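# Close the fridge door with carton and bottles inside

## Task

Get the refrigerator door fully closed, with the carton and all three bottles inside it and every bottle standing upright. It fails if a glass bottle drops any real distance, if the door is swung open or shut violently, or if the robot topples or finishes leaning. Anything that stays in place only because the robot is holding it does not count.

## Robot and tools

Robot: a Hello Robot Stretch 3 with one arm. It has a two-wheel base (0.33 m long, 0.34 m wide), a lift that rides up a mast, and a telescoping arm that reaches out to the robot's RIGHT. The arm cannot move the gripper forward or back, so the base has to drive for that. The base turns about the point midway between its wheels, 0.05 m behind its front edge. It cannot move sideways. When the arm is retracted and the wrist folded, a turn sweeps a circle of radius 0.28 m. An unfolded, level wrist reaches beyond that circle.

Frames: the base frame has its origin on the floor between the drive wheels, with x forward, y left and z up. hand_pose is reported in this frame, at the point where the closed fingertips meet. The odometry frame is the base frame as it stood at the scene's start. Heading is positive to the left and runs from -3.142 to 3.142.

execute_actions takes {"actions": [...]}, which run in order. An empty list simply returns the state and images. Each action has the form {"robot": ..., "steps": n, "until": ...}. Steps run at 30 per second, from 1 to 450. {"steps": n} on its own waits. If any value is invalid or out of range, the whole call is rejected and nothing in it runs.
- base: exactly one key. translate_m is a relative drive in metres from where the base is when that command starts, positive forward, |value| at most 1. rotate_rad is a relative turn in radians, positive counter-clockwise (left), |value| at most 3.2.
- joints: absolute targets by name, and any joint left out keeps its target. lift_m is 0 to 1.1 (arm height). arm_m is 0 to 0.52 (extension). wrist_yaw_rad is -1.345 to 4.42, where 0 points along the arm, positive swings toward the front, and 3.0 folds it over the base. wrist_pitch_rad is -1.57 to 0.451, where 0 is level and negative tips the fingers down. wrist_roll_rad is -2.911 to 2.911. gripper_m is -0.089 to 0.179, higher meaning wider; the real gap is smaller by about 0.007 when nearly shut and 0.025 when wide, and is 0 below 0.007. head_pan_rad is -3.953 to 1.73, positive to the left, with -1.57 looking along the arm. head_tilt_rad is -1.53 to 0.419, negative looking down.
- contact_limits: {"arm_m": effort %, 1-100}. This sets how hard the arm pushes before it halts. Lower values are gentler, but a value that is too low halts at once. It holds until arm_m's next command.
- A list of up to 8 commands, including {"pause_s": s} with s at most 15, forms a queue that runs one after another. {"stop": true} brakes everything and empties the queue.
Motions keep going across later actions and while you think. A new command takes over immediately and throws away the rest of the older queue.

until: {"robot": {"status": "ended"}} fires once nothing is moving and no queue is running. Fields can also be compared, for example "lift_m": [">", 0.3] or "base_status": ["!=", "moving"]. {"any": {"status": "ended"}} fires when the first motion finishes.

zoom_image: camera (head_camera, nav_camera or wrist_camera) and region [x0, y0, x1, y1] in that image's pixels, at most 504x504. It gives a sharper view of the latest picture.

finished_scene: {"scene": n}. It ends the scene and cannot be taken back. Wait until all motion has stopped before calling it.

Results: base_status shows the distance moved out of the goal. joint_goals and joint_status are listed per joint. Statuses are moving, done, off_target, contact_stop, time_out, stopped, not_commanded and torque_fault. After contact_stop the joint goes slack until it gets a new command. torque_fault means a wrist servo is limp for 10 s. Other lines are measured_speeds, refusals/queue/queue_left, and motor_effort in % (bracket = peak; positive pushes toward higher values; noisy). lidar_m gives 12 sectors of 30 degrees at 0.17 m height, starting straight ahead and going counter-clockwise; it cannot see glass. wrist_depth_mm and head_depth_mm are 7x7 grids of median depths. base_tilt is in degrees. robot.on_its_own appears when the robot has changed a goal itself, when a joint is slack or off, or when the base leans. refused:/dropped: lines name the rejected goal.

Speed: the base only goes fast (0.30 m/s, 1.9 rad/s) when lift_m is below 0.30, arm_m below 0.03 and wrist_yaw_rad above 2.54. Otherwise it is capped at 0.10 m/s and 0.63 rad/s.

Gripper: to grasp, command a value below the object's width. To let go, command at least 0.02 above the value where the fingers made contact. Neither the reading nor 'done' proves you are holding anything.

Cautions: fold or unfold the wrist only with lift_m between 0.32 and 0.95, wrist_pitch_rad -0.4 and roll near 0. With yaw below -0.4, keep pitch at -0.5 or lower. If the arm pushes something rigid while the gripper is above about 0.45 m, the robot can tip, and a second push after a contact_stop makes it worse. Don't drive while gripping or hooking something fixed. If the robot snags, reverse the last move in small steps, free the gripper, and lower lift_m to about 0.2 if it stays tilted. Move the door gently so it never slams, keep glass bottles from dropping, and leave nothing propped up by the robot at the end. A loose object may get bumped now and then.

Each tool is called after "Request:" by a JSON object that holds its "op" and its "data", one argument or row to a line.

## Session

Request:
{"op": "execute_actions", "data": {
  "actions": []
}}

Scene clock: 0.00 s.
robot.base_odometry: x=+0.000 y=+0.000 heading=+0.000 (m, m, rad; robot's odometry frame)
robot.turned_by_wheels: +0.000 (rad since the last result)
robot.turned_by_imu: +0.000 (rad since the last result)
robot.base_tilt: forward=+1.1 right=+1.0 (deg)
robot.lidar_m: 1.27 2.18 2.99 2.32 1.79 2.65 2.05 1.41 1.42 1.27 1.09 1.08
robot.head_depth_mm: 1215 1201 1195 1180 1172 1157 1148 / 1332 1317 1304 1290 1274 1258 1248 / 1471 1456 1438 1419 1404 1386 1377 / 1638 1618 1605 1584 1557 1540 1531 / 1801 1813 1802 1775 1742 1732 1711 / 1883 2114 2048 2008 2004 1961 1943 / 1886 2470 2440 2372 2343 2295 2216
robot.base_status: not_commanded
robot.joint_positions: lift_m=+0.561 arm_m=+0.003 wrist_yaw_rad=+2.837 wrist_pitch_rad=-0.629 wrist_roll_rad=-0.015 gripper_m=+0.037 head_pan_rad=+0.018 head_tilt_rad=+0.006
robot.joint_goals: lift_m=+0.561 arm_m=+0.003 wrist_yaw_rad=+2.837 wrist_pitch_rad=-0.629 wrist_roll_rad=-0.015 gripper_m=+0.037 head_pan_rad=+0.018 head_tilt_rad=+0.006
robot.joint_status: lift_m=not_commanded arm_m=not_commanded wrist_yaw_rad=not_commanded wrist_pitch_rad=not_commanded wrist_roll_rad=not_commanded gripper_m=not_commanded head_pan_rad=not_commanded head_tilt_rad=not_commanded
robot.measured_speeds: translate_m=+0.000 rotate_rad=+0.000 lift_m=+0.000 arm_m=+0.000 wrist_yaw_rad=+0.000 wrist_pitch_rad=+0.000 wrist_roll_rad=+0.000 head_pan_rad=+0.000 head_tilt_rad=+0.000
robot: refusals=0 queue=idle queue_left=0
robot.motor_effort: left_wheel=+0 right_wheel=+0 lift_m=+38 arm_m=+0 wrist_yaw_rad=+1 wrist_pitch_rad=+5 wrist_roll_rad=+0 gripper_m=+0 head_pan_rad=+0 head_tilt_rad=+3 (%)
robot.hand_pose: x=+0.0367 y=+0.0363 z=+0.5296 quat_wxyz=(+0.318, +0.693, +0.117, +0.637) (m; robot's base frame)
robot.wrist_depth_mm: - - - - - - - / - - - - - - - / - - - - - - - / 947 993 967 951 963 966 949 / 829 - 847 825 833 816 839 / 732 714 - 727 754 726 719 / 656 645 - 678 653 647 647
pictures: head_camera (sideways: a quarter turn clockwise sets it upright), nav_camera (sideways: a quarter turn counterclockwise sets it upright), wrist_camera
Images, in order (width x height): head_camera 896x504, nav_camera 672x504, wrist_camera 644x364.

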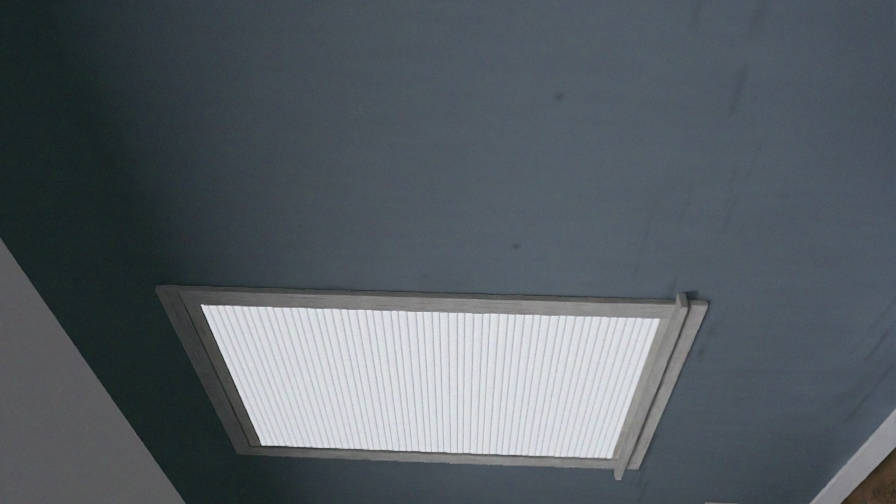

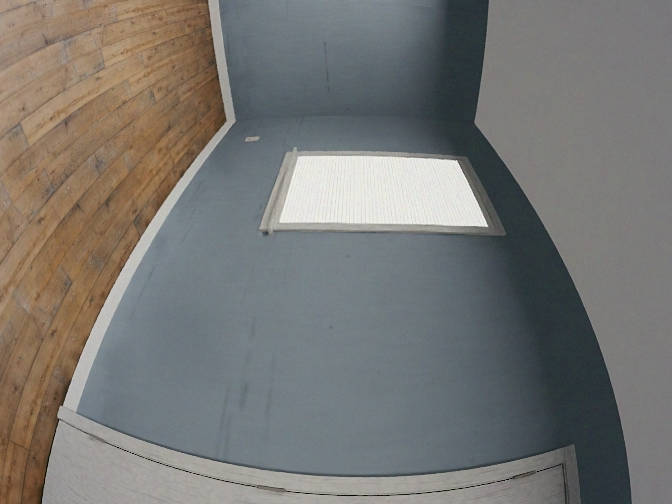

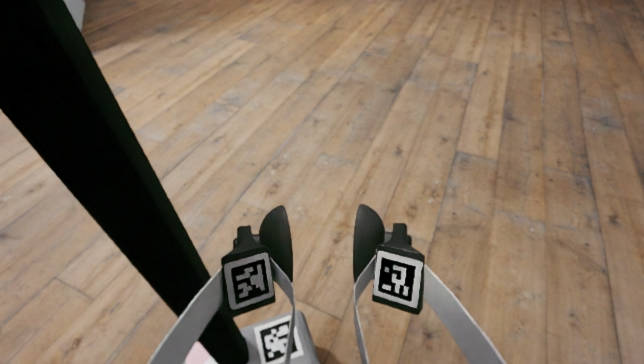

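Request:
{"op": "execute_actions", "data": {
  "actions": [
    {"robot":{"base":{"rotate_rad":1.9},"joints":{"head_tilt_rad":-0.3,"lift_m":0.27,"wrist_pitch_rad":-0.4,"wrist_yaw_rad":3.0}},"steps":450,"until":{"robot":{"status":"ended"}}}
  ]
}}

Scene clock: 4.33 s.
robot.base_odometry: x=+0.000 y=+0.000 heading=+1.900 (m, m, rad; robot's odometry frame)
robot.turned_by_wheels: +1.900 (rad since the last result)
robot.turned_by_imu: +1.931 (rad since the last result)
robot.base_tilt: forward=+1.2 right=+1.0 (deg)
robot.lidar_m: 1.79 2.65 2.36 1.41 1.78 1.42 1.11 1.08 1.17 1.65 2.99 3.16
robot.head_depth_mm: 2938 3098 3246 3395 2996 2119 1629 / 2800 2957 3115 3258 2967 2121 1626 / 1809 1776 1917 2088 2280 2036 1636 / 2493 2517 2582 2693 2463 2032 1626 / 2394 2061 2151 2275 2401 2103 1630 / 2353 2404 2527 2679 2763 2104 1630 / 2295 2405 2473 2583 2665 2097 1630
robot.base_status: done (rotate_rad +1.8999 of +1.9000)
robot.joint_positions: lift_m=+0.270 arm_m=+0.003 wrist_yaw_rad=+2.997 wrist_pitch_rad=-0.420 wrist_roll_rad=-0.015 gripper_m=+0.037 head_pan_rad=+0.018 head_tilt_rad=-0.296
robot.joint_goals: lift_m=+0.270 arm_m=+0.003 wrist_yaw_rad=+3.000 wrist_pitch_rad=-0.400 wrist_roll_rad=-0.015 gripper_m=+0.037 head_pan_rad=+0.018 head_tilt_rad=-0.300
robot.joint_status: lift_m=done arm_m=not_commanded wrist_yaw_rad=done wrist_pitch_rad=done wrist_roll_rad=not_commanded gripper_m=not_commanded head_pan_rad=not_commanded head_tilt_rad=done
robot.measured_speeds: translate_m=+0.000 rotate_rad=+0.000 lift_m=+0.000 arm_m=+0.000 wrist_yaw_rad=+0.000 wrist_pitch_rad=+0.000 wrist_roll_rad=+0.000 head_pan_rad=+0.000 head_tilt_rad=+0.000
robot: refusals=0 queue=done queue_left=0
robot.motor_effort: left_wheel=-4(11) right_wheel=+2(7) lift_m=+26(38) arm_m=+0(0) wrist_yaw_rad=+2(3) wrist_pitch_rad=+8(9) wrist_roll_rad=+0(0) gripper_m=+0(0) head_pan_rad=+0(1) head_tilt_rad=-2(34) (%)
robot.hand_pose: x=+0.0110 y=+0.0741 z=+0.2827 quat_wxyz=(+0.196, +0.695, +0.099, +0.685) (m; robot's base frame)
robot.wrist_depth_mm: - - - - - - - / - - - - - - - / - - 958 966 939 939 934 / 738 731 733 724 725 725 713 / 601 595 - 589 604 591 584 / 496 492 - 514 504 492 489 / 438 - - - 422 420 417
pictures: head_camera (sideways: a quarter turn clockwise sets it upright), nav_camera (sideways: a quarter turn counterclockwise sets it upright), wrist_camera
camera_calibration (this result's frames):
head_camera: T_world_to_cam=[[-0.24596, -0.0241079, -0.96898, 1.27678], [-0.0850556, 0.996371, -0.00319933, 0.00741705], [0.965541, 0.0816302, -0.247118, 0.272616], [0, 0, 0, 1]] pos_world=[0.0514474, 0.00113671, 1.30457]
nav_camera: T_world_to_cam=[[0.341404, 0.0123747, 0.939835, -1.1858], [0.0287934, -0.999582, 0.00270191, 0.0497219], [0.939476, 0.0261386, -0.341617, 0.39616], [0, 0, 0, 1]] pos_world=[0.0312229, 0.05402, 1.24966]
wrist_camera: T_world_to_cam=[[0.988369, -0.152043, -0.00315996, -0.000145719], [-0.0887917, -0.56008, -0.823667, 0.305052], [0.123463, 0.814367, -0.567066, 0.265059], [0, 0, 0, 1]] pos_world=[-0.00549482, -0.0450239, 0.401567]
Images, in order (width x height): head_camera 896x504, nav_camera 672x504, wrist_camera 644x364.

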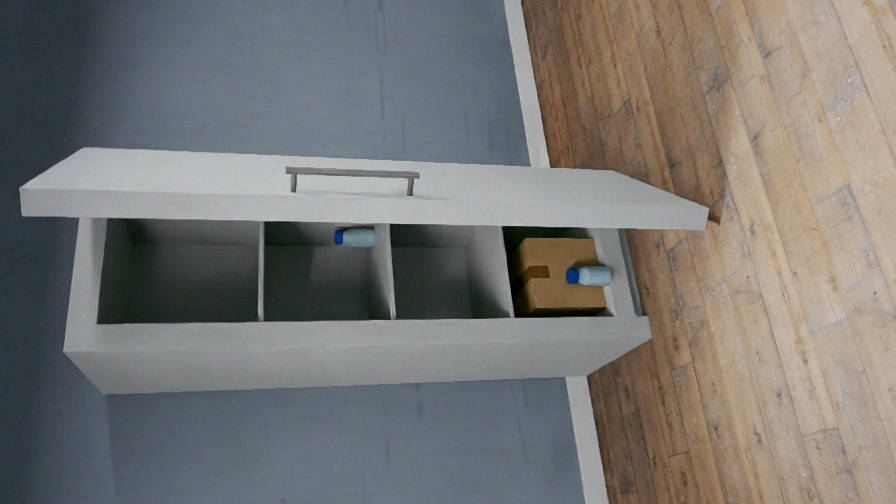

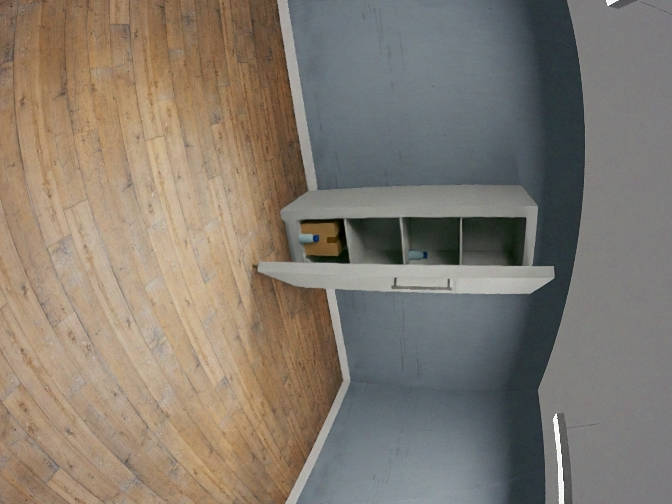

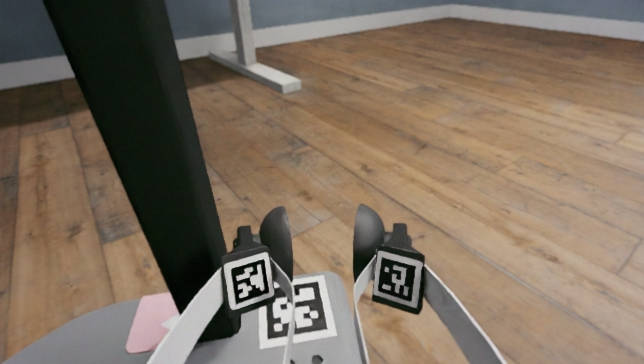

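Request:
{"op": "execute_actions", "data": {
  "actions": [
    {"robot":[{"base":{"rotate_rad":0.5}},{"base":{"translate_m":1.0}},{"base":{"translate_m":0.3},"joints":{"head_tilt_rad":-0.6,"head_pan_rad":-1.0}}],"steps":450,"until":{"robot":{"status":"ended"}}}
  ]
}}

Scene clock: 13.90 s.
robot.base_odometry: x=-0.958 y=+0.878 heading=+2.400 (m, m, rad; robot's odometry frame)
robot.turned_by_wheels: +0.500 (rad since the last result)
robot.turned_by_imu: +0.519 (rad since the last result)
robot.base_tilt: forward=+1.2 right=+1.0 (deg)
robot.lidar_m: 1.35 1.42 1.76 1.71 1.80 2.28 2.38 2.52 3.11 3.02 0.91 1.03
robot.head_depth_mm: 778 822 889 998 1754 1520 1277 / 964 1011 1066 1134 1202 1334 1285 / 1195 1296 1416 1550 1693 1523 1288 / 1266 1372 1538 1620 1711 1532 1283 / 1360 1441 1653 1499 1462 1486 1285 / 896 957 1052 1171 1348 1490 1286 / 870 979 1120 1302 1566 1535 1287
robot.base_status: done (translate_m +0.3000 of +0.3000)
robot.joint_positions: lift_m=+0.270 arm_m=+0.003 wrist_yaw_rad=+2.998 wrist_pitch_rad=-0.419 wrist_roll_rad=-0.015 gripper_m=+0.037 head_pan_rad=-0.993 head_tilt_rad=-0.593
robot.joint_goals: lift_m=+0.270 arm_m=+0.003 wrist_yaw_rad=+3.000 wrist_pitch_rad=-0.400 wrist_roll_rad=-0.015 gripper_m=+0.037 head_pan_rad=-1.000 head_tilt_rad=-0.600
robot.joint_status: lift_m=done arm_m=not_commanded wrist_yaw_rad=done wrist_pitch_rad=done wrist_roll_rad=not_commanded gripper_m=not_commanded head_pan_rad=done head_tilt_rad=done
robot.measured_speeds: translate_m=+0.000 rotate_rad=+0.000 lift_m=+0.000 arm_m=+0.000 wrist_yaw_rad=+0.000 wrist_pitch_rad=+0.000 wrist_roll_rad=+0.000 head_pan_rad=+0.000 head_tilt_rad=+0.000
robot: refusals=0 queue=done queue_left=0
robot.motor_effort: left_wheel=-4(14) right_wheel=+2(7) lift_m=+25(25) arm_m=+0(0) wrist_yaw_rad=+2(3) wrist_pitch_rad=+7(8) wrist_roll_rad=+0(0) gripper_m=+1(0) head_pan_rad=-3(26) head_tilt_rad=-5(33) (%)
robot.hand_pose: x=+0.0110 y=+0.0742 z=+0.2829 quat_wxyz=(+0.196, +0.695, +0.099, +0.685) (m; robot's base frame)
robot.wrist_depth_mm: - - - - - - - / - - - - - - - / - - 962 973 947 951 933 / 756 726 731 728 714 725 723 / 599 599 - 592 595 583 578 / 496 496 - 508 507 488 492 / 444 - - - 427 424 419
pictures: head_camera (sideways: a quarter turn clockwise sets it upright), nav_camera (sideways: a quarter turn counterclockwise sets it upright), wrist_camera
camera_calibration (this result's frames):
head_camera: T_world_to_cam=[[-0.299738, 0.423569, -0.854837, 1.12816], [0.80007, 0.599677, 0.0166034, -0.0237605], [0.519659, -0.678953, -0.518631, 0.628667], [0, 0, 0, 1]] pos_world=[0.0304696, -0.0367688, 1.29083]
nav_camera: T_world_to_cam=[[0.333585, -0.500062, 0.799161, -1.00227], [-0.831417, -0.555649, -0.000638651, 0.0593187], [0.444372, -0.664223, -0.601116, 0.736836], [0, 0, 0, 1]] pos_world=[0.0562329, 0.0211847, 1.24394]
wrist_camera: T_world_to_cam=[[0.988443, -0.151557, -0.0031667, -0.0000700542], [-0.0884208, -0.559454, -0.824132, 0.305338], [0.123131, 0.814888, -0.566389, 0.264852], [0, 0, 0, 1]] pos_world=[-0.00554416, -0.045013, 0.401648]
Images, in order (width x height): head_camera 896x504, nav_camera 672x504, wrist_camera 644x364.

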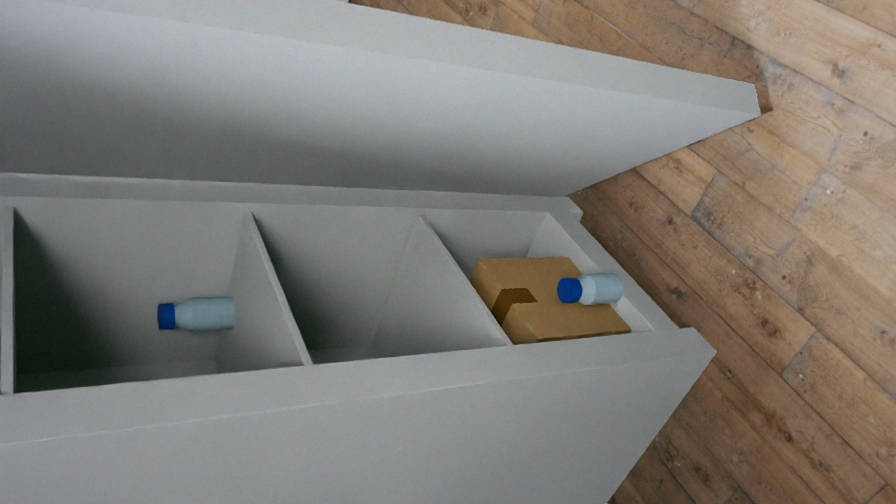

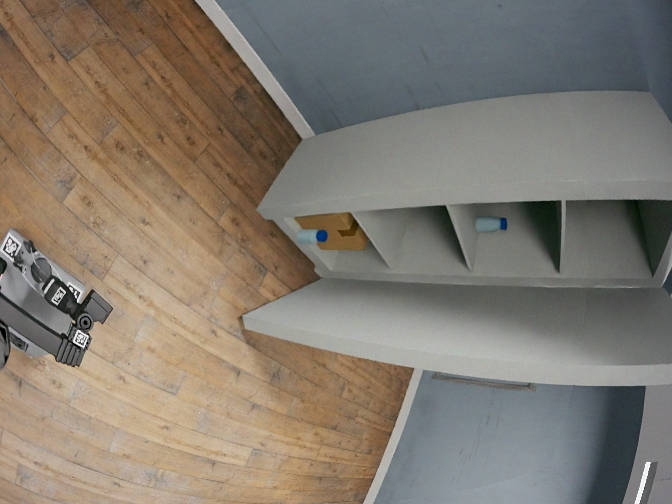

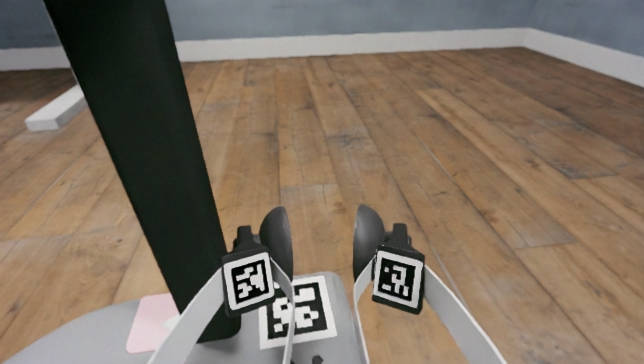

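Request:
{"op": "execute_actions", "data": {
  "actions": [
    {"robot":[{"base":{"translate_m":-0.1}},{"base":{"rotate_rad":-1.54}},{"base":{"translate_m":0.9}},{"base":{"rotate_rad":1.54},"joints":{"head_tilt_rad":-0.9,"head_pan_rad":0}},{"joints":{"lift_m":0.33}}],"steps":450,"until":{"robot":{"status":"ended"}}},
    {"robot":{"base":{"translate_m":0.55}},"steps":450,"until":{"robot":{"status":"ended"}}}
  ]
}}

Scene clock: 33.57 s.
robot.base_odometry: x=-0.703 y=+1.864 heading=+2.400 (m, m, rad; robot's odometry frame)
robot.turned_by_wheels: +0.000 (rad since the last result)
robot.turned_by_imu: -0.023 (rad since the last result)
robot.base_tilt: forward=+1.2 right=+1.0 (deg)
robot.lidar_m: 0.15 0.15 0.19 2.59 2.70 2.97 2.92 3.01 2.24 2.16 0.26 0.17
robot.head_depth_mm: - - - - - 333 579 / - - - - - 331 543 / - - - - - 324 511 / - - - - - 315 484 / - - - - - 312 460 / - - - - - 309 439 / - - - - - 300 419
robot.base_status: done (translate_m +0.5500 of +0.5500)
robot.joint_positions: lift_m=+0.330 arm_m=+0.003 wrist_yaw_rad=+3.003 wrist_pitch_rad=-0.417 wrist_roll_rad=-0.015 gripper_m=+0.037 head_pan_rad=+0.005 head_tilt_rad=-0.902
robot.joint_goals: lift_m=+0.330 arm_m=+0.003 wrist_yaw_rad=+3.000 wrist_pitch_rad=-0.400 wrist_roll_rad=-0.015 gripper_m=+0.037 head_pan_rad=+0.000 head_tilt_rad=-0.900
robot.joint_status: lift_m=done arm_m=not_commanded wrist_yaw_rad=done wrist_pitch_rad=done wrist_roll_rad=not_commanded gripper_m=not_commanded head_pan_rad=done head_tilt_rad=done
robot.measured_speeds: translate_m=+0.000 rotate_rad=+0.000 lift_m=+0.000 arm_m=+0.000 wrist_yaw_rad=+0.000 wrist_pitch_rad=+0.000 wrist_roll_rad=+0.000 head_pan_rad=+0.000 head_tilt_rad=+0.000
robot: refusals=0 queue=done queue_left=0
robot.motor_effort: left_wheel=+0(29) right_wheel=+0(16) lift_m=+49(55) arm_m=-1(1) wrist_yaw_rad=-3(8) wrist_pitch_rad=+7(8) wrist_roll_rad=+0(0) gripper_m=-1(3) head_pan_rad=-2(29) head_tilt_rad=+1(36) (%)
robot.hand_pose: x=+0.0098 y=+0.0746 z=+0.3426 quat_wxyz=(+0.193, +0.695, +0.100, +0.685) (m; robot's base frame)
robot.wrist_depth_mm: - - - - - 185 142 / - - - - - 192 145 / - - - - 972 200 150 / 866 842 849 849 315 208 155 / 683 690 - 690 307 215 158 / 579 565 - 571 300 225 164 / 501 511 - - 390 222 169
pictures: head_camera (sideways: a quarter turn clockwise sets it upright), nav_camera (sideways: a quarter turn counterclockwise sets it upright), wrist_camera
camera_calibration (this result's frames):
head_camera: T_world_to_cam=[[-0.753747, -0.0237564, -0.656735, 0.872713], [-0.0625277, 0.997405, 0.0356846, -0.0433297], [0.654183, 0.0679613, -0.753277, 0.933071], [0, 0, 0, 1]] pos_world=[0.0446964, 0.00053711, 1.27755]
nav_camera: T_world_to_cam=[[0.815546, 0.0106596, 0.578594, -0.717781], [0.0159477, -0.999865, -0.00405795, 0.0586003], [0.578473, 0.0125367, -0.815605, 1.01497], [0, 0, 0, 1]] pos_world=[-0.00268489, 0.0535193, 1.24336]
wrist_camera: T_world_to_cam=[[0.989264, -0.146105, -0.00318489, 0.00094459], [-0.0850798, -0.558076, -0.825416, 0.355033], [0.11882, 0.816826, -0.564515, 0.297759], [0, 0, 0, 1]] pos_world=[-0.00610798, -0.0449438, 0.461143]
Images, in order (width x height): head_camera 896x504, nav_camera 672x504, wrist_camera 644x364.

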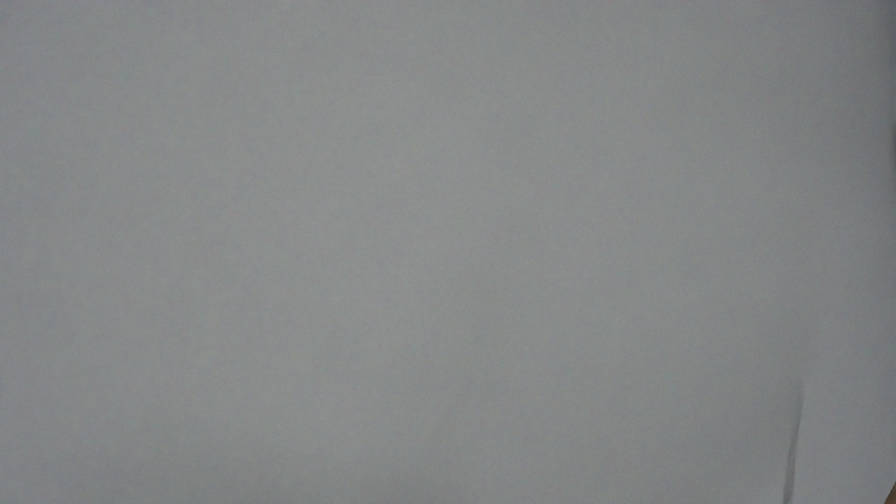

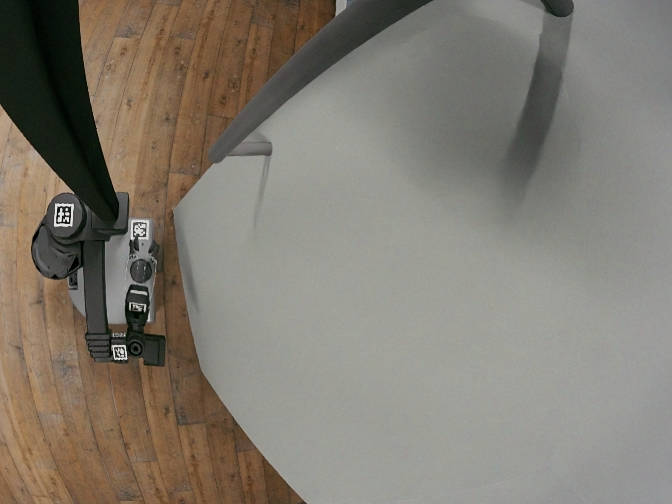

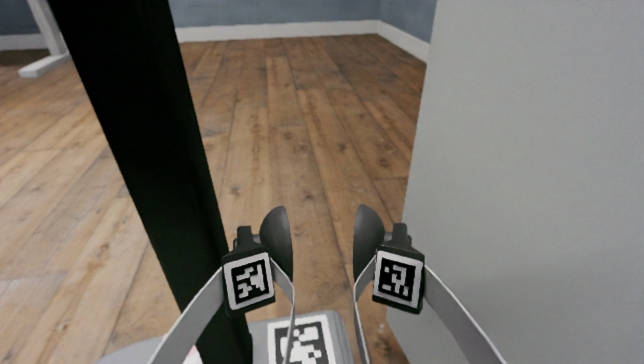

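Closed outer face at ~0.77; origin at ~0.72.

Request:
{"op": "execute_actions", "data": {
  "actions": [
    {"robot":[{"joints":{"head_pan_rad":1.3}},{"base":{"translate_m":0.2}},{"base":{"translate_m":0.05}},{"base":{"translate_m":0.04}}],"steps":450,"until":{"robot":{"status":"ended"}}}
  ]
}}

Scene clock: 40.83 s.
robot.base_odometry: x=-0.916 y=+2.060 heading=+2.400 (m, m, rad; robot's odometry frame)
robot.turned_by_wheels: +0.000 (rad since the last result)
robot.turned_by_imu: +0.040 (rad since the last result)
robot.base_tilt: forward=+1.1 right=+1.0 (deg)
robot.lidar_m: - - 0.15 0.20 2.74 3.09 3.03 2.93 2.21 0.21 0.15 -
robot.head_depth_mm: - - - - - - - / - - - - - - - / - - - - - - 340 / - - - 1645 1393 434 1101 / 2490 2479 2001 1685 1462 1215 1157 / - 2513 2052 1739 1433 1260 1175 / - 2482 - 1678 1462 1311 -
robot.base_status: off_target (translate_m +0.0398 of +0.0400)
robot.joint_positions: lift_m=+0.330 arm_m=+0.003 wrist_yaw_rad=+3.004 wrist_pitch_rad=-0.419 wrist_roll_rad=-0.014 gripper_m=+0.037 head_pan_rad=+1.298 head_tilt_rad=-0.896
robot.joint_goals: lift_m=+0.330 arm_m=+0.003 wrist_yaw_rad=+3.000 wrist_pitch_rad=-0.400 wrist_roll_rad=-0.014 gripper_m=+0.037 head_pan_rad=+1.300 head_tilt_rad=-0.900
robot.joint_status: lift_m=done arm_m=not_commanded wrist_yaw_rad=done wrist_pitch_rad=done wrist_roll_rad=not_commanded gripper_m=not_commanded head_pan_rad=done head_tilt_rad=done
robot.measured_speeds: translate_m=+0.000 rotate_rad=+0.000 lift_m=+0.000 arm_m=+0.000 wrist_yaw_rad=+0.000 wrist_pitch_rad=+0.000 wrist_roll_rad=+0.000 head_pan_rad=+0.000 head_tilt_rad=+0.000
robot: refusals=0 queue=done queue_left=0
robot.on_its_own: left_wheel is at rest, and its effort (+45) is outside its rest range (-18 to +18); right_wheel is at rest, and its effort (+24) is outside its rest range (-18 to +18)
robot.motor_effort: left_wheel=+45(100) right_wheel=+24(42) lift_m=+39(48) arm_m=-3(2) wrist_yaw_rad=-3(11) wrist_pitch_rad=+7(8) wrist_roll_rad=+0(0) gripper_m=+4(2) head_pan_rad=+1(28) head_tilt_rad=-3(3) (%)
robot.hand_pose: x=+0.0096 y=+0.0742 z=+0.3424 quat_wxyz=(+0.194, +0.695, +0.101, +0.685) (m; robot's base frame)
robot.wrist_depth_mm: - - - - 125 79 57 / - - - - 131 80 58 / - - - - 136 83 59 / 876 863 843 816 142 85 60 / 690 687 - 682 135 87 61 / 576 574 - 548 127 89 62 / 494 511 - - 179 87 64
pictures: head_camera (sideways: a quarter turn clockwise sets it upright), nav_camera (sideways: a quarter turn counterclockwise sets it upright), wrist_camera
camera_calibration (this result's frames):
head_camera: T_world_to_cam=[[-0.183257, -0.727582, -0.661091, 0.874909], [-0.976245, 0.213766, 0.0353526, -0.0373241], [0.115597, 0.651865, -0.749473, 0.93141], [0, 0, 0, 1]] pos_world=[0.0162276, 0.0373933, 1.27778]
nav_camera: T_world_to_cam=[[0.212953, 0.783838, 0.583309, -0.720247], [0.965761, -0.259404, -0.00399639, 0.0527263], [0.14818, 0.564188, -0.812241, 1.01322], [0, 0, 0, 1]] pos_world=[-0.0476815, 0.00658687, 1.24332]
wrist_camera: T_world_to_cam=[[0.989325, -0.145676, -0.00375765, 0.00124696], [-0.0855762, -0.559912, -0.824121, 0.354336], [0.117951, 0.815645, -0.566401, 0.298713], [0, 0, 0, 1]] pos_world=[-0.00614454, -0.045066, 0.461212]
Images, in order (width x height): head_camera 896x504, nav_camera 672x504, wrist_camera 644x364.

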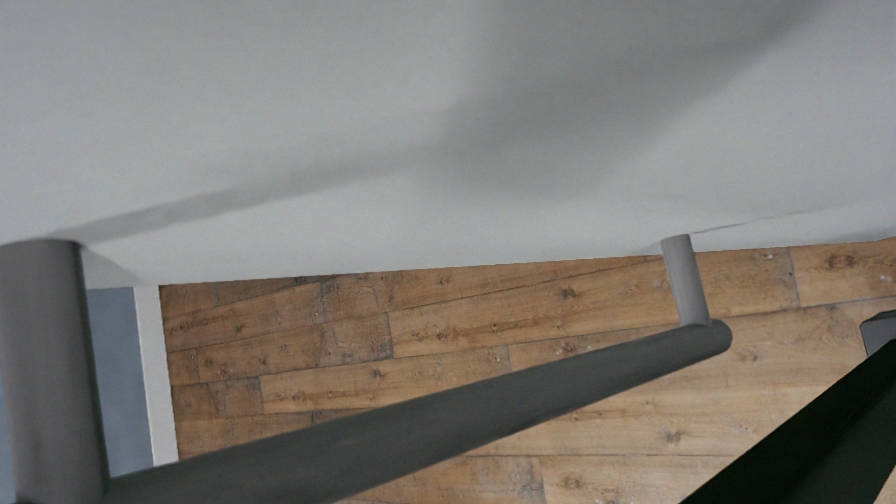

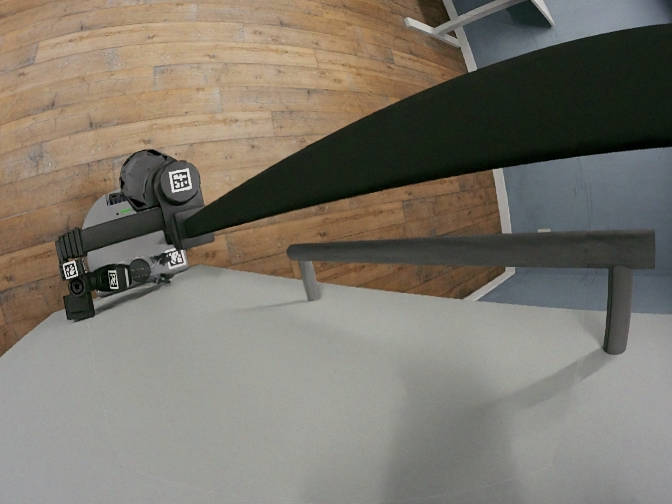

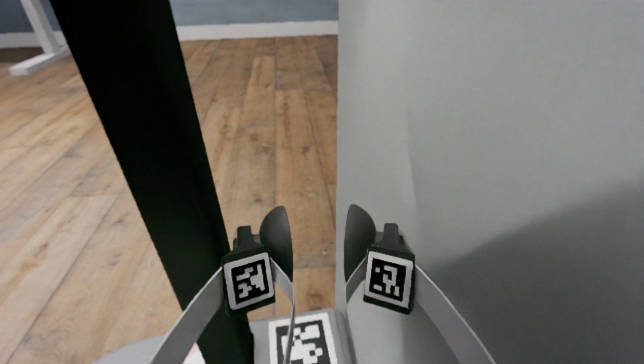

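Verify from the side.

Request:
{"op": "execute_actions", "data": {
  "actions": [
    {"robot":[{"base":{"translate_m":-0.35},"joints":{"lift_m":0.27}},{"base":{"rotate_rad":1.3}},{"base":{"translate_m":0.8},"joints":{"head_pan_rad":-2.5,"head_tilt_rad":-0.8}}],"steps":450,"until":{"robot":{"status":"ended"}}}
  ]
}}

Scene clock: 50.73 s.
robot.base_odometry: x=-1.337 y=+1.400 heading=-2.583 (m, m, rad; robot's odometry frame)
robot.turned_by_wheels: +1.300 (rad since the last result)
robot.turned_by_imu: +1.324 (rad since the last result)
robot.base_tilt: forward=+1.3 right=+1.0 (deg)
robot.lidar_m: 1.83 1.83 1.80 2.86 2.89 3.28 2.92 0.58 0.63 0.87 0.87 1.04
robot.head_depth_mm: 2490 2752 2246 1824 1529 1326 1161 / 581 702 1057 1688 1539 1327 1167 / 500 575 672 821 1076 1278 1167 / 529 600 701 824 1000 1253 1168 / 537 612 714 856 1068 1296 1175 / 564 650 766 930 1188 1335 1174 / 595 691 825 1019 1332 1339 1174
robot.base_status: done (translate_m +0.8000 of +0.8000)
robot.joint_positions: lift_m=+0.270 arm_m=+0.003 wrist_yaw_rad=+3.003 wrist_pitch_rad=-0.417 wrist_roll_rad=-0.014 gripper_m=+0.037 head_pan_rad=-2.493 head_tilt_rad=-0.803
robot.joint_goals: lift_m=+0.270 arm_m=+0.003 wrist_yaw_rad=+3.000 wrist_pitch_rad=-0.400 wrist_roll_rad=-0.014 gripper_m=+0.037 head_pan_rad=-2.500 head_tilt_rad=-0.800
robot.joint_status: lift_m=done arm_m=not_commanded wrist_yaw_rad=done wrist_pitch_rad=done wrist_roll_rad=not_commanded gripper_m=not_commanded head_pan_rad=done head_tilt_rad=done
robot.measured_speeds: translate_m=+0.000 rotate_rad=+0.000 lift_m=+0.000 arm_m=+0.000 wrist_yaw_rad=+0.000 wrist_pitch_rad=+0.000 wrist_roll_rad=+0.000 head_pan_rad=+0.000 head_tilt_rad=+0.000
robot: refusals=0 queue=done queue_left=0
robot.motor_effort: left_wheel=-4(45) right_wheel=+2(24) lift_m=+25(38) arm_m=-3(3) wrist_yaw_rad=-1(6) wrist_pitch_rad=+6(7) wrist_roll_rad=+0(0) gripper_m=+0(3) head_pan_rad=-3(28) head_tilt_rad=+2(16) (%)
robot.hand_pose: x=+0.0099 y=+0.0744 z=+0.2833 quat_wxyz=(+0.194, +0.695, +0.100, +0.685) (m; robot's base frame)
robot.wrist_depth_mm: - - - - - - - / - - - - - - - / - - 961 970 964 957 927 / 767 737 733 726 724 725 724 / 601 600 - 602 597 588 573 / 503 508 - 521 511 488 490 / 440 - - - 429 424 422
pictures: head_camera (sideways: a quarter turn clockwise sets it upright), nav_camera (sideways: a quarter turn counterclockwise sets it upright), wrist_camera
camera_calibration (this result's frames):
head_camera: T_world_to_cam=[[0.53449, 0.429989, -0.727619, 0.957227], [0.650932, -0.758547, 0.0298918, -0.0401444], [-0.53908, -0.489608, -0.68533, 0.851983], [0, 0, 0, 1]] pos_world=[-0.0262099, -0.0249114, 1.28159]
nav_camera: T_world_to_cam=[[-0.59767, -0.46104, 0.655921, -0.80991], [-0.612843, 0.790199, -0.00299545, 0.0610532], [-0.516927, -0.403767, -0.754824, 0.942624], [0, 0, 0, 1]] pos_world=[0.0406244, -0.0410449, 1.24293]
wrist_camera: T_world_to_cam=[[0.98915, -0.146863, -0.00377073, 0.000844829], [-0.0860393, -0.558304, -0.825163, 0.305884], [0.119081, 0.816534, -0.564882, 0.264534], [0, 0, 0, 1]] pos_world=[-0.00601858, -0.0451009, 0.401838]
Images, in order (width x height): head_camera 896x504, nav_camera 672x504, wrist_camera 644x364.

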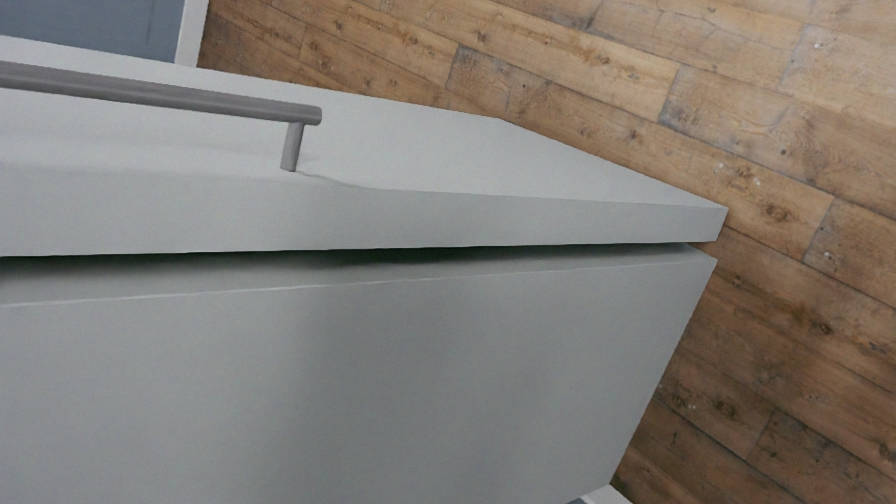

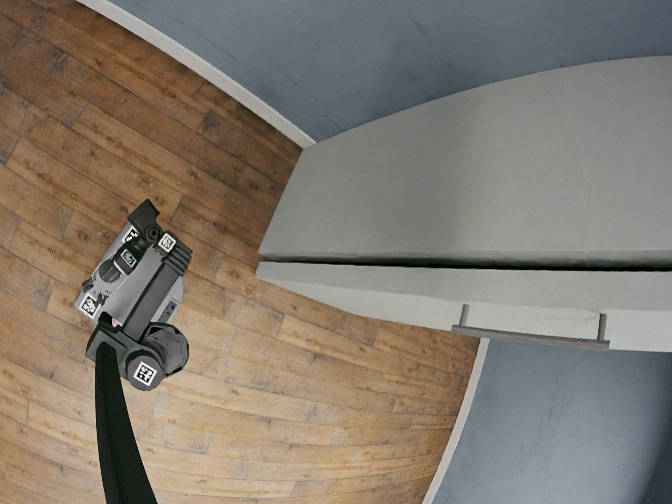

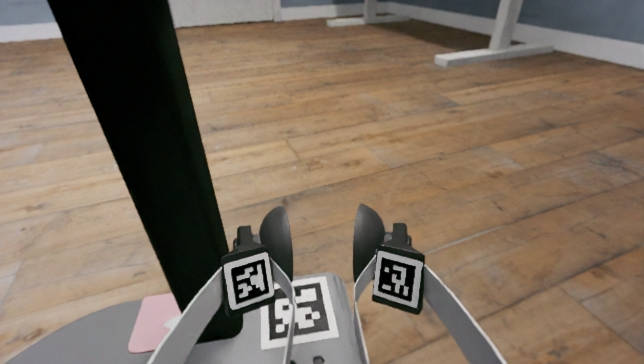

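Request:
{"op": "execute_actions", "data": {
  "actions": [
    {"robot":[{"base":{"rotate_rad":-1.31}},{"base":{"translate_m":0.27},"joints":{"lift_m":0.4,"head_pan_rad":-1.6,"head_tilt_rad":-1.0}},{"joints":{"wrist_yaw_rad":0,"gripper_m":0.11}},{"joints":{"wrist_pitch_rad":0}}],"steps":450,"until":{"robot":{"status":"ended"}}}
  ]
}}

Scene clock: 63.60 s.
robot.base_odometry: x=-1.534 y=+1.584 heading=+2.390 (m, m, rad; robot's odometry frame)
robot.turned_by_wheels: -1.310 (rad since the last result)
robot.turned_by_imu: -1.323 (rad since the last result)
robot.base_tilt: forward=+1.2 right=+1.0 (deg)
robot.lidar_m: 0.60 0.64 0.90 1.82 1.91 2.71 3.10 3.31 2.99 0.55 0.57 0.62
robot.head_depth_mm: 2463 2096 1778 1555 1373 1227 1111 / 2412 2008 1790 1555 1369 1228 - / 495 581 703 955 1322 1262 - / 618 715 821 960 1305 1240 1130 / 498 584 706 892 1210 1245 1120 / 499 587 710 901 1225 1244 1122 / 501 589 715 905 1239 1247 1126
robot.base_status: done (translate_m +0.2700 of +0.2700)
robot.joint_positions: lift_m=+0.400 arm_m=+0.003 wrist_yaw_rad=+0.003 wrist_pitch_rad=-0.023 wrist_roll_rad=-0.014 gripper_m=+0.110 head_pan_rad=-1.607 head_tilt_rad=-0.987
robot.joint_goals: lift_m=+0.400 arm_m=+0.003 wrist_yaw_rad=+0.000 wrist_pitch_rad=+0.000 wrist_roll_rad=-0.014 gripper_m=+0.110 head_pan_rad=-1.600 head_tilt_rad=-1.000
robot.joint_status: lift_m=done arm_m=not_commanded wrist_yaw_rad=done wrist_pitch_rad=done wrist_roll_rad=not_commanded gripper_m=done head_pan_rad=done head_tilt_rad=done
robot.measured_speeds: translate_m=+0.000 rotate_rad=+0.000 lift_m=+0.000 arm_m=+0.000 wrist_yaw_rad=+0.000 wrist_pitch_rad=+0.000 wrist_roll_rad=+0.000 head_pan_rad=+0.000 head_tilt_rad=+0.000
robot: refusals=0 queue=done queue_left=0
robot.motor_effort: left_wheel=+3(16) right_wheel=-1(6) lift_m=+50(53) arm_m=-3(3) wrist_yaw_rad=-3(2) wrist_pitch_rad=+9(9) wrist_roll_rad=-1(1) gripper_m=+0(81) head_pan_rad=+2(27) head_tilt_rad=-8(33) (%)
robot.hand_pose: x=-0.0206 y=-0.4036 z=+0.5082 quat_wxyz=(+0.712, +0.010, -0.702, -0.007) (m; robot's base frame)
robot.wrist_depth_mm: 286 285 284 287 - - - / 294 294 292 296 - - - / 307 302 303 307 - - - / 315 312 312 316 - - - / 328 323 321 326 - - - / 339 335 336 336 - - - / 351 350 347 349 870 847 860
pictures: head_camera (sideways: a quarter turn clockwise sets it upright), nav_camera (sideways: a quarter turn counterclockwise sets it upright), wrist_camera
camera_calibration (this result's frames):
head_camera: T_world_to_cam=[[0.00926278, 0.807553, -0.589723, 0.780747], [0.999018, 0.018084, 0.0404553, -0.0560119], [0.0433343, -0.589518, -0.806592, 1.00612], [0, 0, 0, 1]] pos_world=[0.00512543, -0.0363547, 1.27422]
nav_camera: T_world_to_cam=[[-0.024648, -0.86184, 0.50658, -0.618841], [-0.999658, 0.0256783, -0.00495262, 0.0659598], [-0.00873978, -0.506529, -0.862179, 1.07909], [0, 0, 0, 1]] pos_world=[0.0601151, 0.0115564, 1.24419]
wrist_camera: T_world_to_cam=[[-0.999975, 0.00254333, -0.00661963, -0.0175671], [0.00700057, 0.205116, -0.978713, 0.610099], [-0.0011314, -0.978734, -0.205129, -0.124341], [0, 0, 0, 1]] pos_world=[-0.0219783, -0.246794, 0.571489]
Images, in order (width x height): head_camera 896x504, nav_camera 672x504, wrist_camera 644x364.

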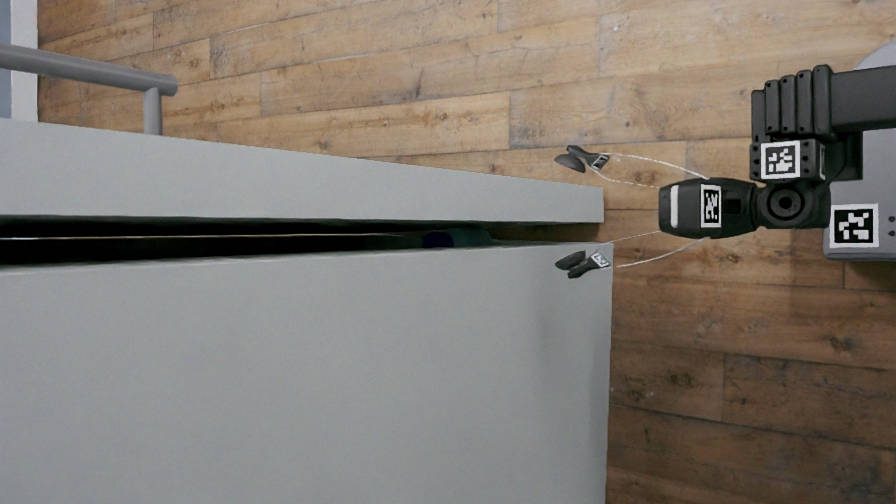

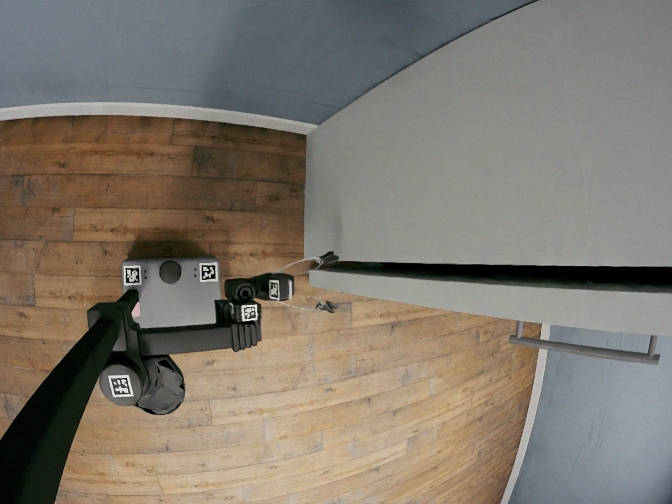

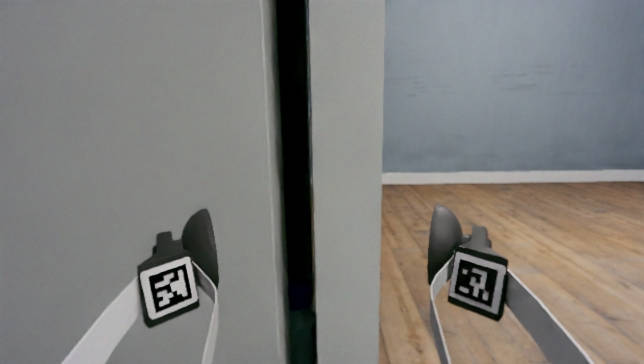

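Request:
{"op": "execute_actions", "data": {
  "actions": [
    {"robot":[{"base":{"translate_m":-0.028}},{"joints":{"arm_m":0.2}},{"base":{"translate_m":-0.18}},{"joints":{"arm_m":0.05}},{"base":{"translate_m":0.13},"joints":{"gripper_m":0.0}}],"steps":450,"until":{"robot":{"status":"ended"}}}
  ]
}}

Scene clock: 75.60 s.
robot.base_odometry: x=-1.477 y=+1.531 heading=+2.390 (m, m, rad; robot's odometry frame)
robot.turned_by_wheels: +0.000 (rad since the last result)
robot.turned_by_imu: -0.056 (rad since the last result)
robot.base_tilt: forward=+1.2 right=+1.0 (deg)
robot.lidar_m: 0.69 0.72 0.97 1.81 1.89 1.91 3.03 3.14 3.05 0.55 0.57 0.72
robot.head_depth_mm: 2520 2090 1780 1540 1365 1219 1113 / 2553 2096 1780 1550 1374 1250 - / 2397 2129 1783 1565 1379 1273 1131 / 2514 1954 1724 1004 1318 1228 1135 / 497 598 830 994 1268 1238 1122 / 805 619 719 878 1190 1244 1127 / 492 578 697 880 1191 1242 1130
robot.base_status: done (translate_m +0.1300 of +0.1300)
robot.joint_positions: lift_m=+0.400 arm_m=+0.050 wrist_yaw_rad=+0.110 wrist_pitch_rad=-0.022 wrist_roll_rad=-0.016 gripper_m=+0.000 head_pan_rad=-1.606 head_tilt_rad=-0.989
robot.joint_goals: lift_m=+0.400 arm_m=+0.050 wrist_yaw_rad=+0.112 wrist_pitch_rad=+0.000 wrist_roll_rad=-0.016 gripper_m=+0.000 head_pan_rad=-1.600 head_tilt_rad=-1.000
robot.joint_status: lift_m=done arm_m=done wrist_yaw_rad=done wrist_pitch_rad=done wrist_roll_rad=not_commanded gripper_m=done head_pan_rad=done head_tilt_rad=done
robot.measured_speeds: translate_m=+0.000 rotate_rad=+0.000 lift_m=+0.000 arm_m=+0.000 wrist_yaw_rad=+0.000 wrist_pitch_rad=+0.000 wrist_roll_rad=+0.000 head_pan_rad=+0.000 head_tilt_rad=+0.000
robot: refusals=0 queue=done queue_left=0
robot.on_its_own: wrist_yaw_rad is held at +0.112, not at your +0.000, by its stall guard, which is not easing now
robot.motor_effort: left_wheel=-1(39) right_wheel=+0(38) lift_m=+45(50) arm_m=-4(47) wrist_yaw_rad=+3(98) wrist_pitch_rad=+9(50) wrist_roll_rad=+0(11) gripper_m=-2(80) head_pan_rad=+2(3) head_tilt_rad=-7(8) (%)
robot.hand_pose: x=+0.0065 y=-0.4494 z=+0.5086 quat_wxyz=(+0.712, +0.047, -0.700, +0.031) (m; robot's base frame)
robot.wrist_depth_mm: 252 250 248 - - - - / 261 258 255 - - - - / 269 267 263 - - - - / 280 275 312 - - - - / 290 286 309 - - - - / 300 294 342 - - - - / 312 304 307 824 886 872 852
pictures: head_camera (sideways: a quarter turn clockwise sets it upright), nav_camera (sideways: a quarter turn counterclockwise sets it upright), wrist_camera
camera_calibration (this result's frames):
head_camera: T_world_to_cam=[[0.00833211, 0.808821, -0.587996, 0.778503], [0.998992, 0.0192028, 0.0405705, -0.0561616], [0.0441054, -0.587742, -0.807846, 1.00775], [0, 0, 0, 1]] pos_world=[0.00517135, -0.0362967, 1.27414]
nav_camera: T_world_to_cam=[[-0.0236456, -0.862949, 0.504737, -0.616446], [-0.999688, 0.0244828, -0.00497446, 0.0659884], [-0.00806467, -0.504697, -0.863259, 1.08049], [0, 0, 0, 1]] pos_world=[0.0601054, 0.0117448, 1.24422]
wrist_camera: T_world_to_cam=[[-0.994622, -0.103446, -0.00515169, -0.0387777], [-0.0161008, 0.203559, -0.97893, 0.619252], [0.102315, -0.973582, -0.20413, -0.167883], [0, 0, 0, 1]] pos_world=[-0.0114217, -0.293514, 0.571734]
Images, in order (width x height): head_camera 896x504, nav_camera 672x504, wrist_camera 644x364.

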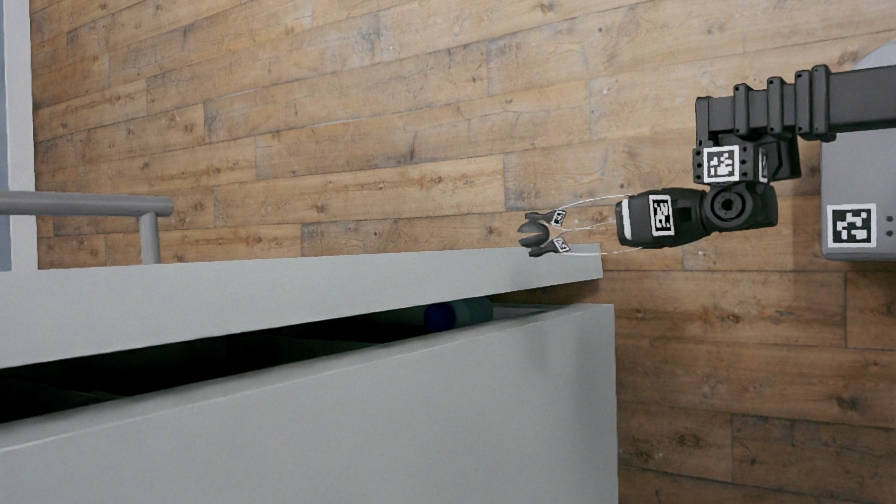

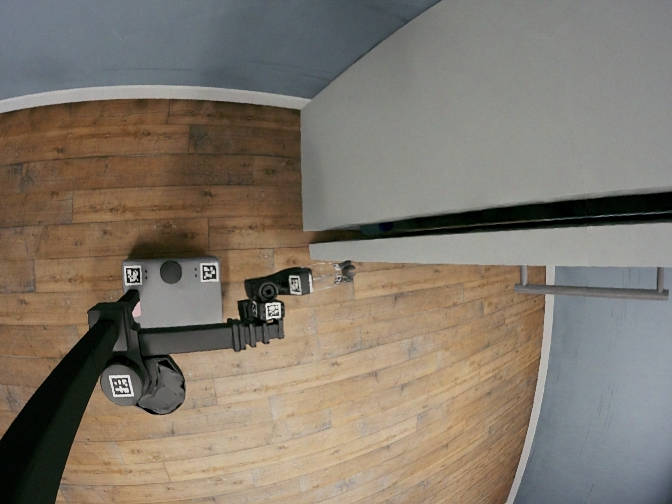

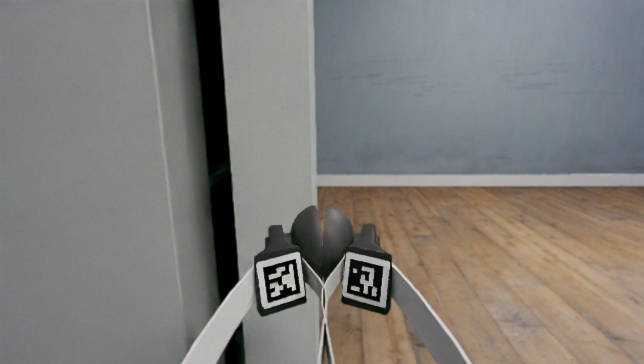

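Request:
{"op": "execute_actions", "data": {
  "actions": [
    {"robot":[{"base":{"translate_m":-0.8},"joints":{"arm_m":0,"wrist_yaw_rad":0,"lift_m":0.75,"gripper_m":0.15,"head_tilt_rad":-0.6}},{"base":{"rotate_rad":1.55}}],"steps":450,"until":{"robot":{"status":"ended"}}},
    {"robot":{"base":{"translate_m":-0.58},"joints":{"arm_m":0.2}},"steps":450,"until":{"robot":{"status":"ended"}}}
  ]
}}

Scene clock: 95.90 s.
robot.base_odometry: x=-0.488 y=+1.400 heading=-2.343 (m, m, rad; robot's odometry frame)
robot.turned_by_wheels: +1.550 (rad since the last result)
robot.turned_by_imu: +1.572 (rad since the last result)
robot.base_tilt: forward=+1.2 right=+1.0 (deg)
robot.lidar_m: 2.39 2.00 2.34 2.25 2.31 2.48 2.37 2.23 0.91 0.85 1.56 2.07
robot.head_depth_mm: 727 800 887 998 1132 1273 - / 721 792 878 985 1101 - 1242 / 715 786 870 975 1071 - 1277 / 694 764 847 971 1085 1320 1275 / 1283 1407 1561 1733 1860 1510 1275 / 1280 1407 1555 1740 1854 1521 1277 / 1270 1399 1551 1730 1849 1520 1272
robot.base_status: done (translate_m -0.5800 of -0.5800)
robot.joint_positions: lift_m=+0.750 arm_m=+0.200 wrist_yaw_rad=+0.002 wrist_pitch_rad=-0.022 wrist_roll_rad=-0.016 gripper_m=+0.150 head_pan_rad=-1.606 head_tilt_rad=-0.606
robot.joint_goals: lift_m=+0.750 arm_m=+0.200 wrist_yaw_rad=+0.000 wrist_pitch_rad=+0.000 wrist_roll_rad=-0.016 gripper_m=+0.150 head_pan_rad=-1.600 head_tilt_rad=-0.600
robot.joint_status: lift_m=done arm_m=done wrist_yaw_rad=done wrist_pitch_rad=done wrist_roll_rad=not_commanded gripper_m=done head_pan_rad=done head_tilt_rad=done
robot.measured_speeds: translate_m=+0.000 rotate_rad=+0.000 lift_m=+0.000 arm_m=+0.000 wrist_yaw_rad=+0.000 wrist_pitch_rad=+0.000 wrist_roll_rad=+0.000 head_pan_rad=+0.000 head_tilt_rad=+0.000
robot: refusals=0 queue=done queue_left=0
robot.motor_effort: left_wheel=-4(11) right_wheel=+2(4) lift_m=+51(52) arm_m=+5(6) wrist_yaw_rad=-2(4) wrist_pitch_rad=+8(9) wrist_roll_rad=+0(0) gripper_m=+1(83) head_pan_rad=+2(2) head_tilt_rad=+4(34) (%)
robot.hand_pose: x=-0.0209 y=-0.6004 z=+0.8587 quat_wxyz=(+0.713, +0.009, -0.701, -0.007) (m; robot's base frame)
robot.wrist_depth_mm: 987 994 - 386 399 417 433 / - - - 400 420 434 443 / - - - 415 429 441 463 / - - - 426 442 459 476 / - - - 444 455 473 500 / - - - 459 477 - 515 / - - - 475 492 514 540
pictures: head_camera (sideways: a quarter turn clockwise sets it upright), nav_camera (sideways: a quarter turn counterclockwise sets it upright), wrist_camera
camera_calibration (this result's frames):
head_camera: T_world_to_cam=[[-0.00134, 0.53014, -0.847909, 1.1173], [0.999383, 0.0304607, 0.0174656, -0.0260987], [0.0350871, -0.847363, -0.529854, 0.646225], [0, 0, 0, 1]] pos_world=[0.00490556, -0.0439451, 1.29023]
nav_camera: T_world_to_cam=[[-0.0149174, -0.611444, 0.791147, -0.9897], [-0.999727, 0.02337, -0.000788565, 0.0605405], [-0.018007, -0.790942, -0.611626, 0.753328], [0, 0, 0, 1]] pos_world=[0.0593253, -0.0107224, 1.2438]
wrist_camera: T_world_to_cam=[[-0.99998, 0.00377647, -0.00515668, -0.0155891], [0.00581665, 0.203254, -0.979109, 0.992684], [-0.00264946, -0.979119, -0.203272, -0.246896], [0, 0, 0, 1]] pos_world=[-0.022017, -0.443449, 0.921678]
Images, in order (width x height): head_camera 896x504, nav_camera 672x504, wrist_camera 644x364.

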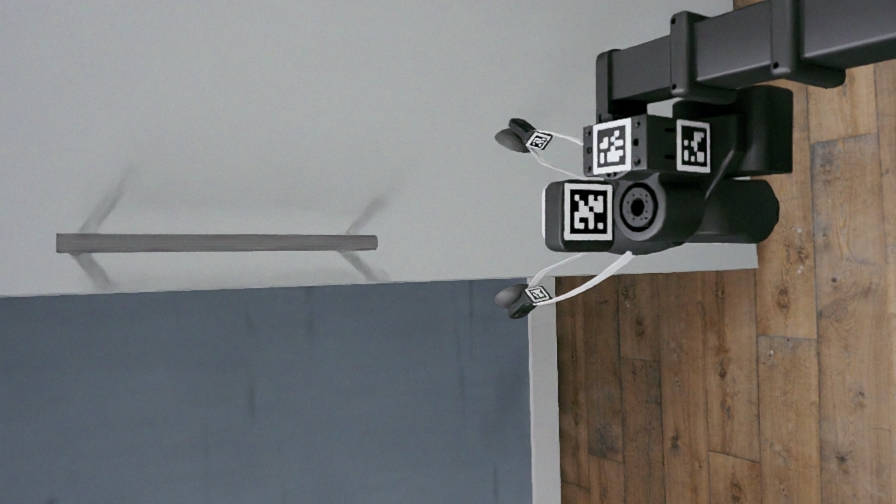

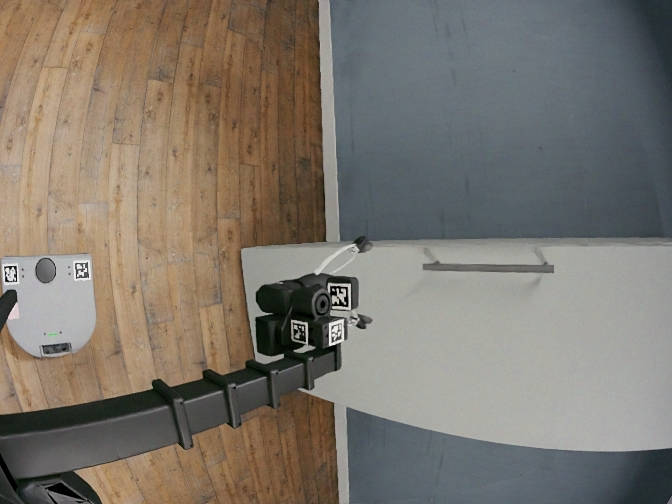

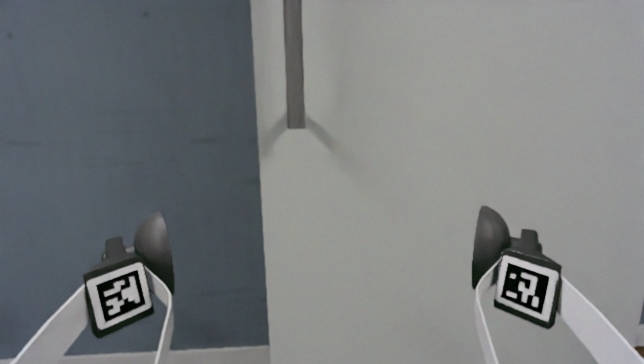

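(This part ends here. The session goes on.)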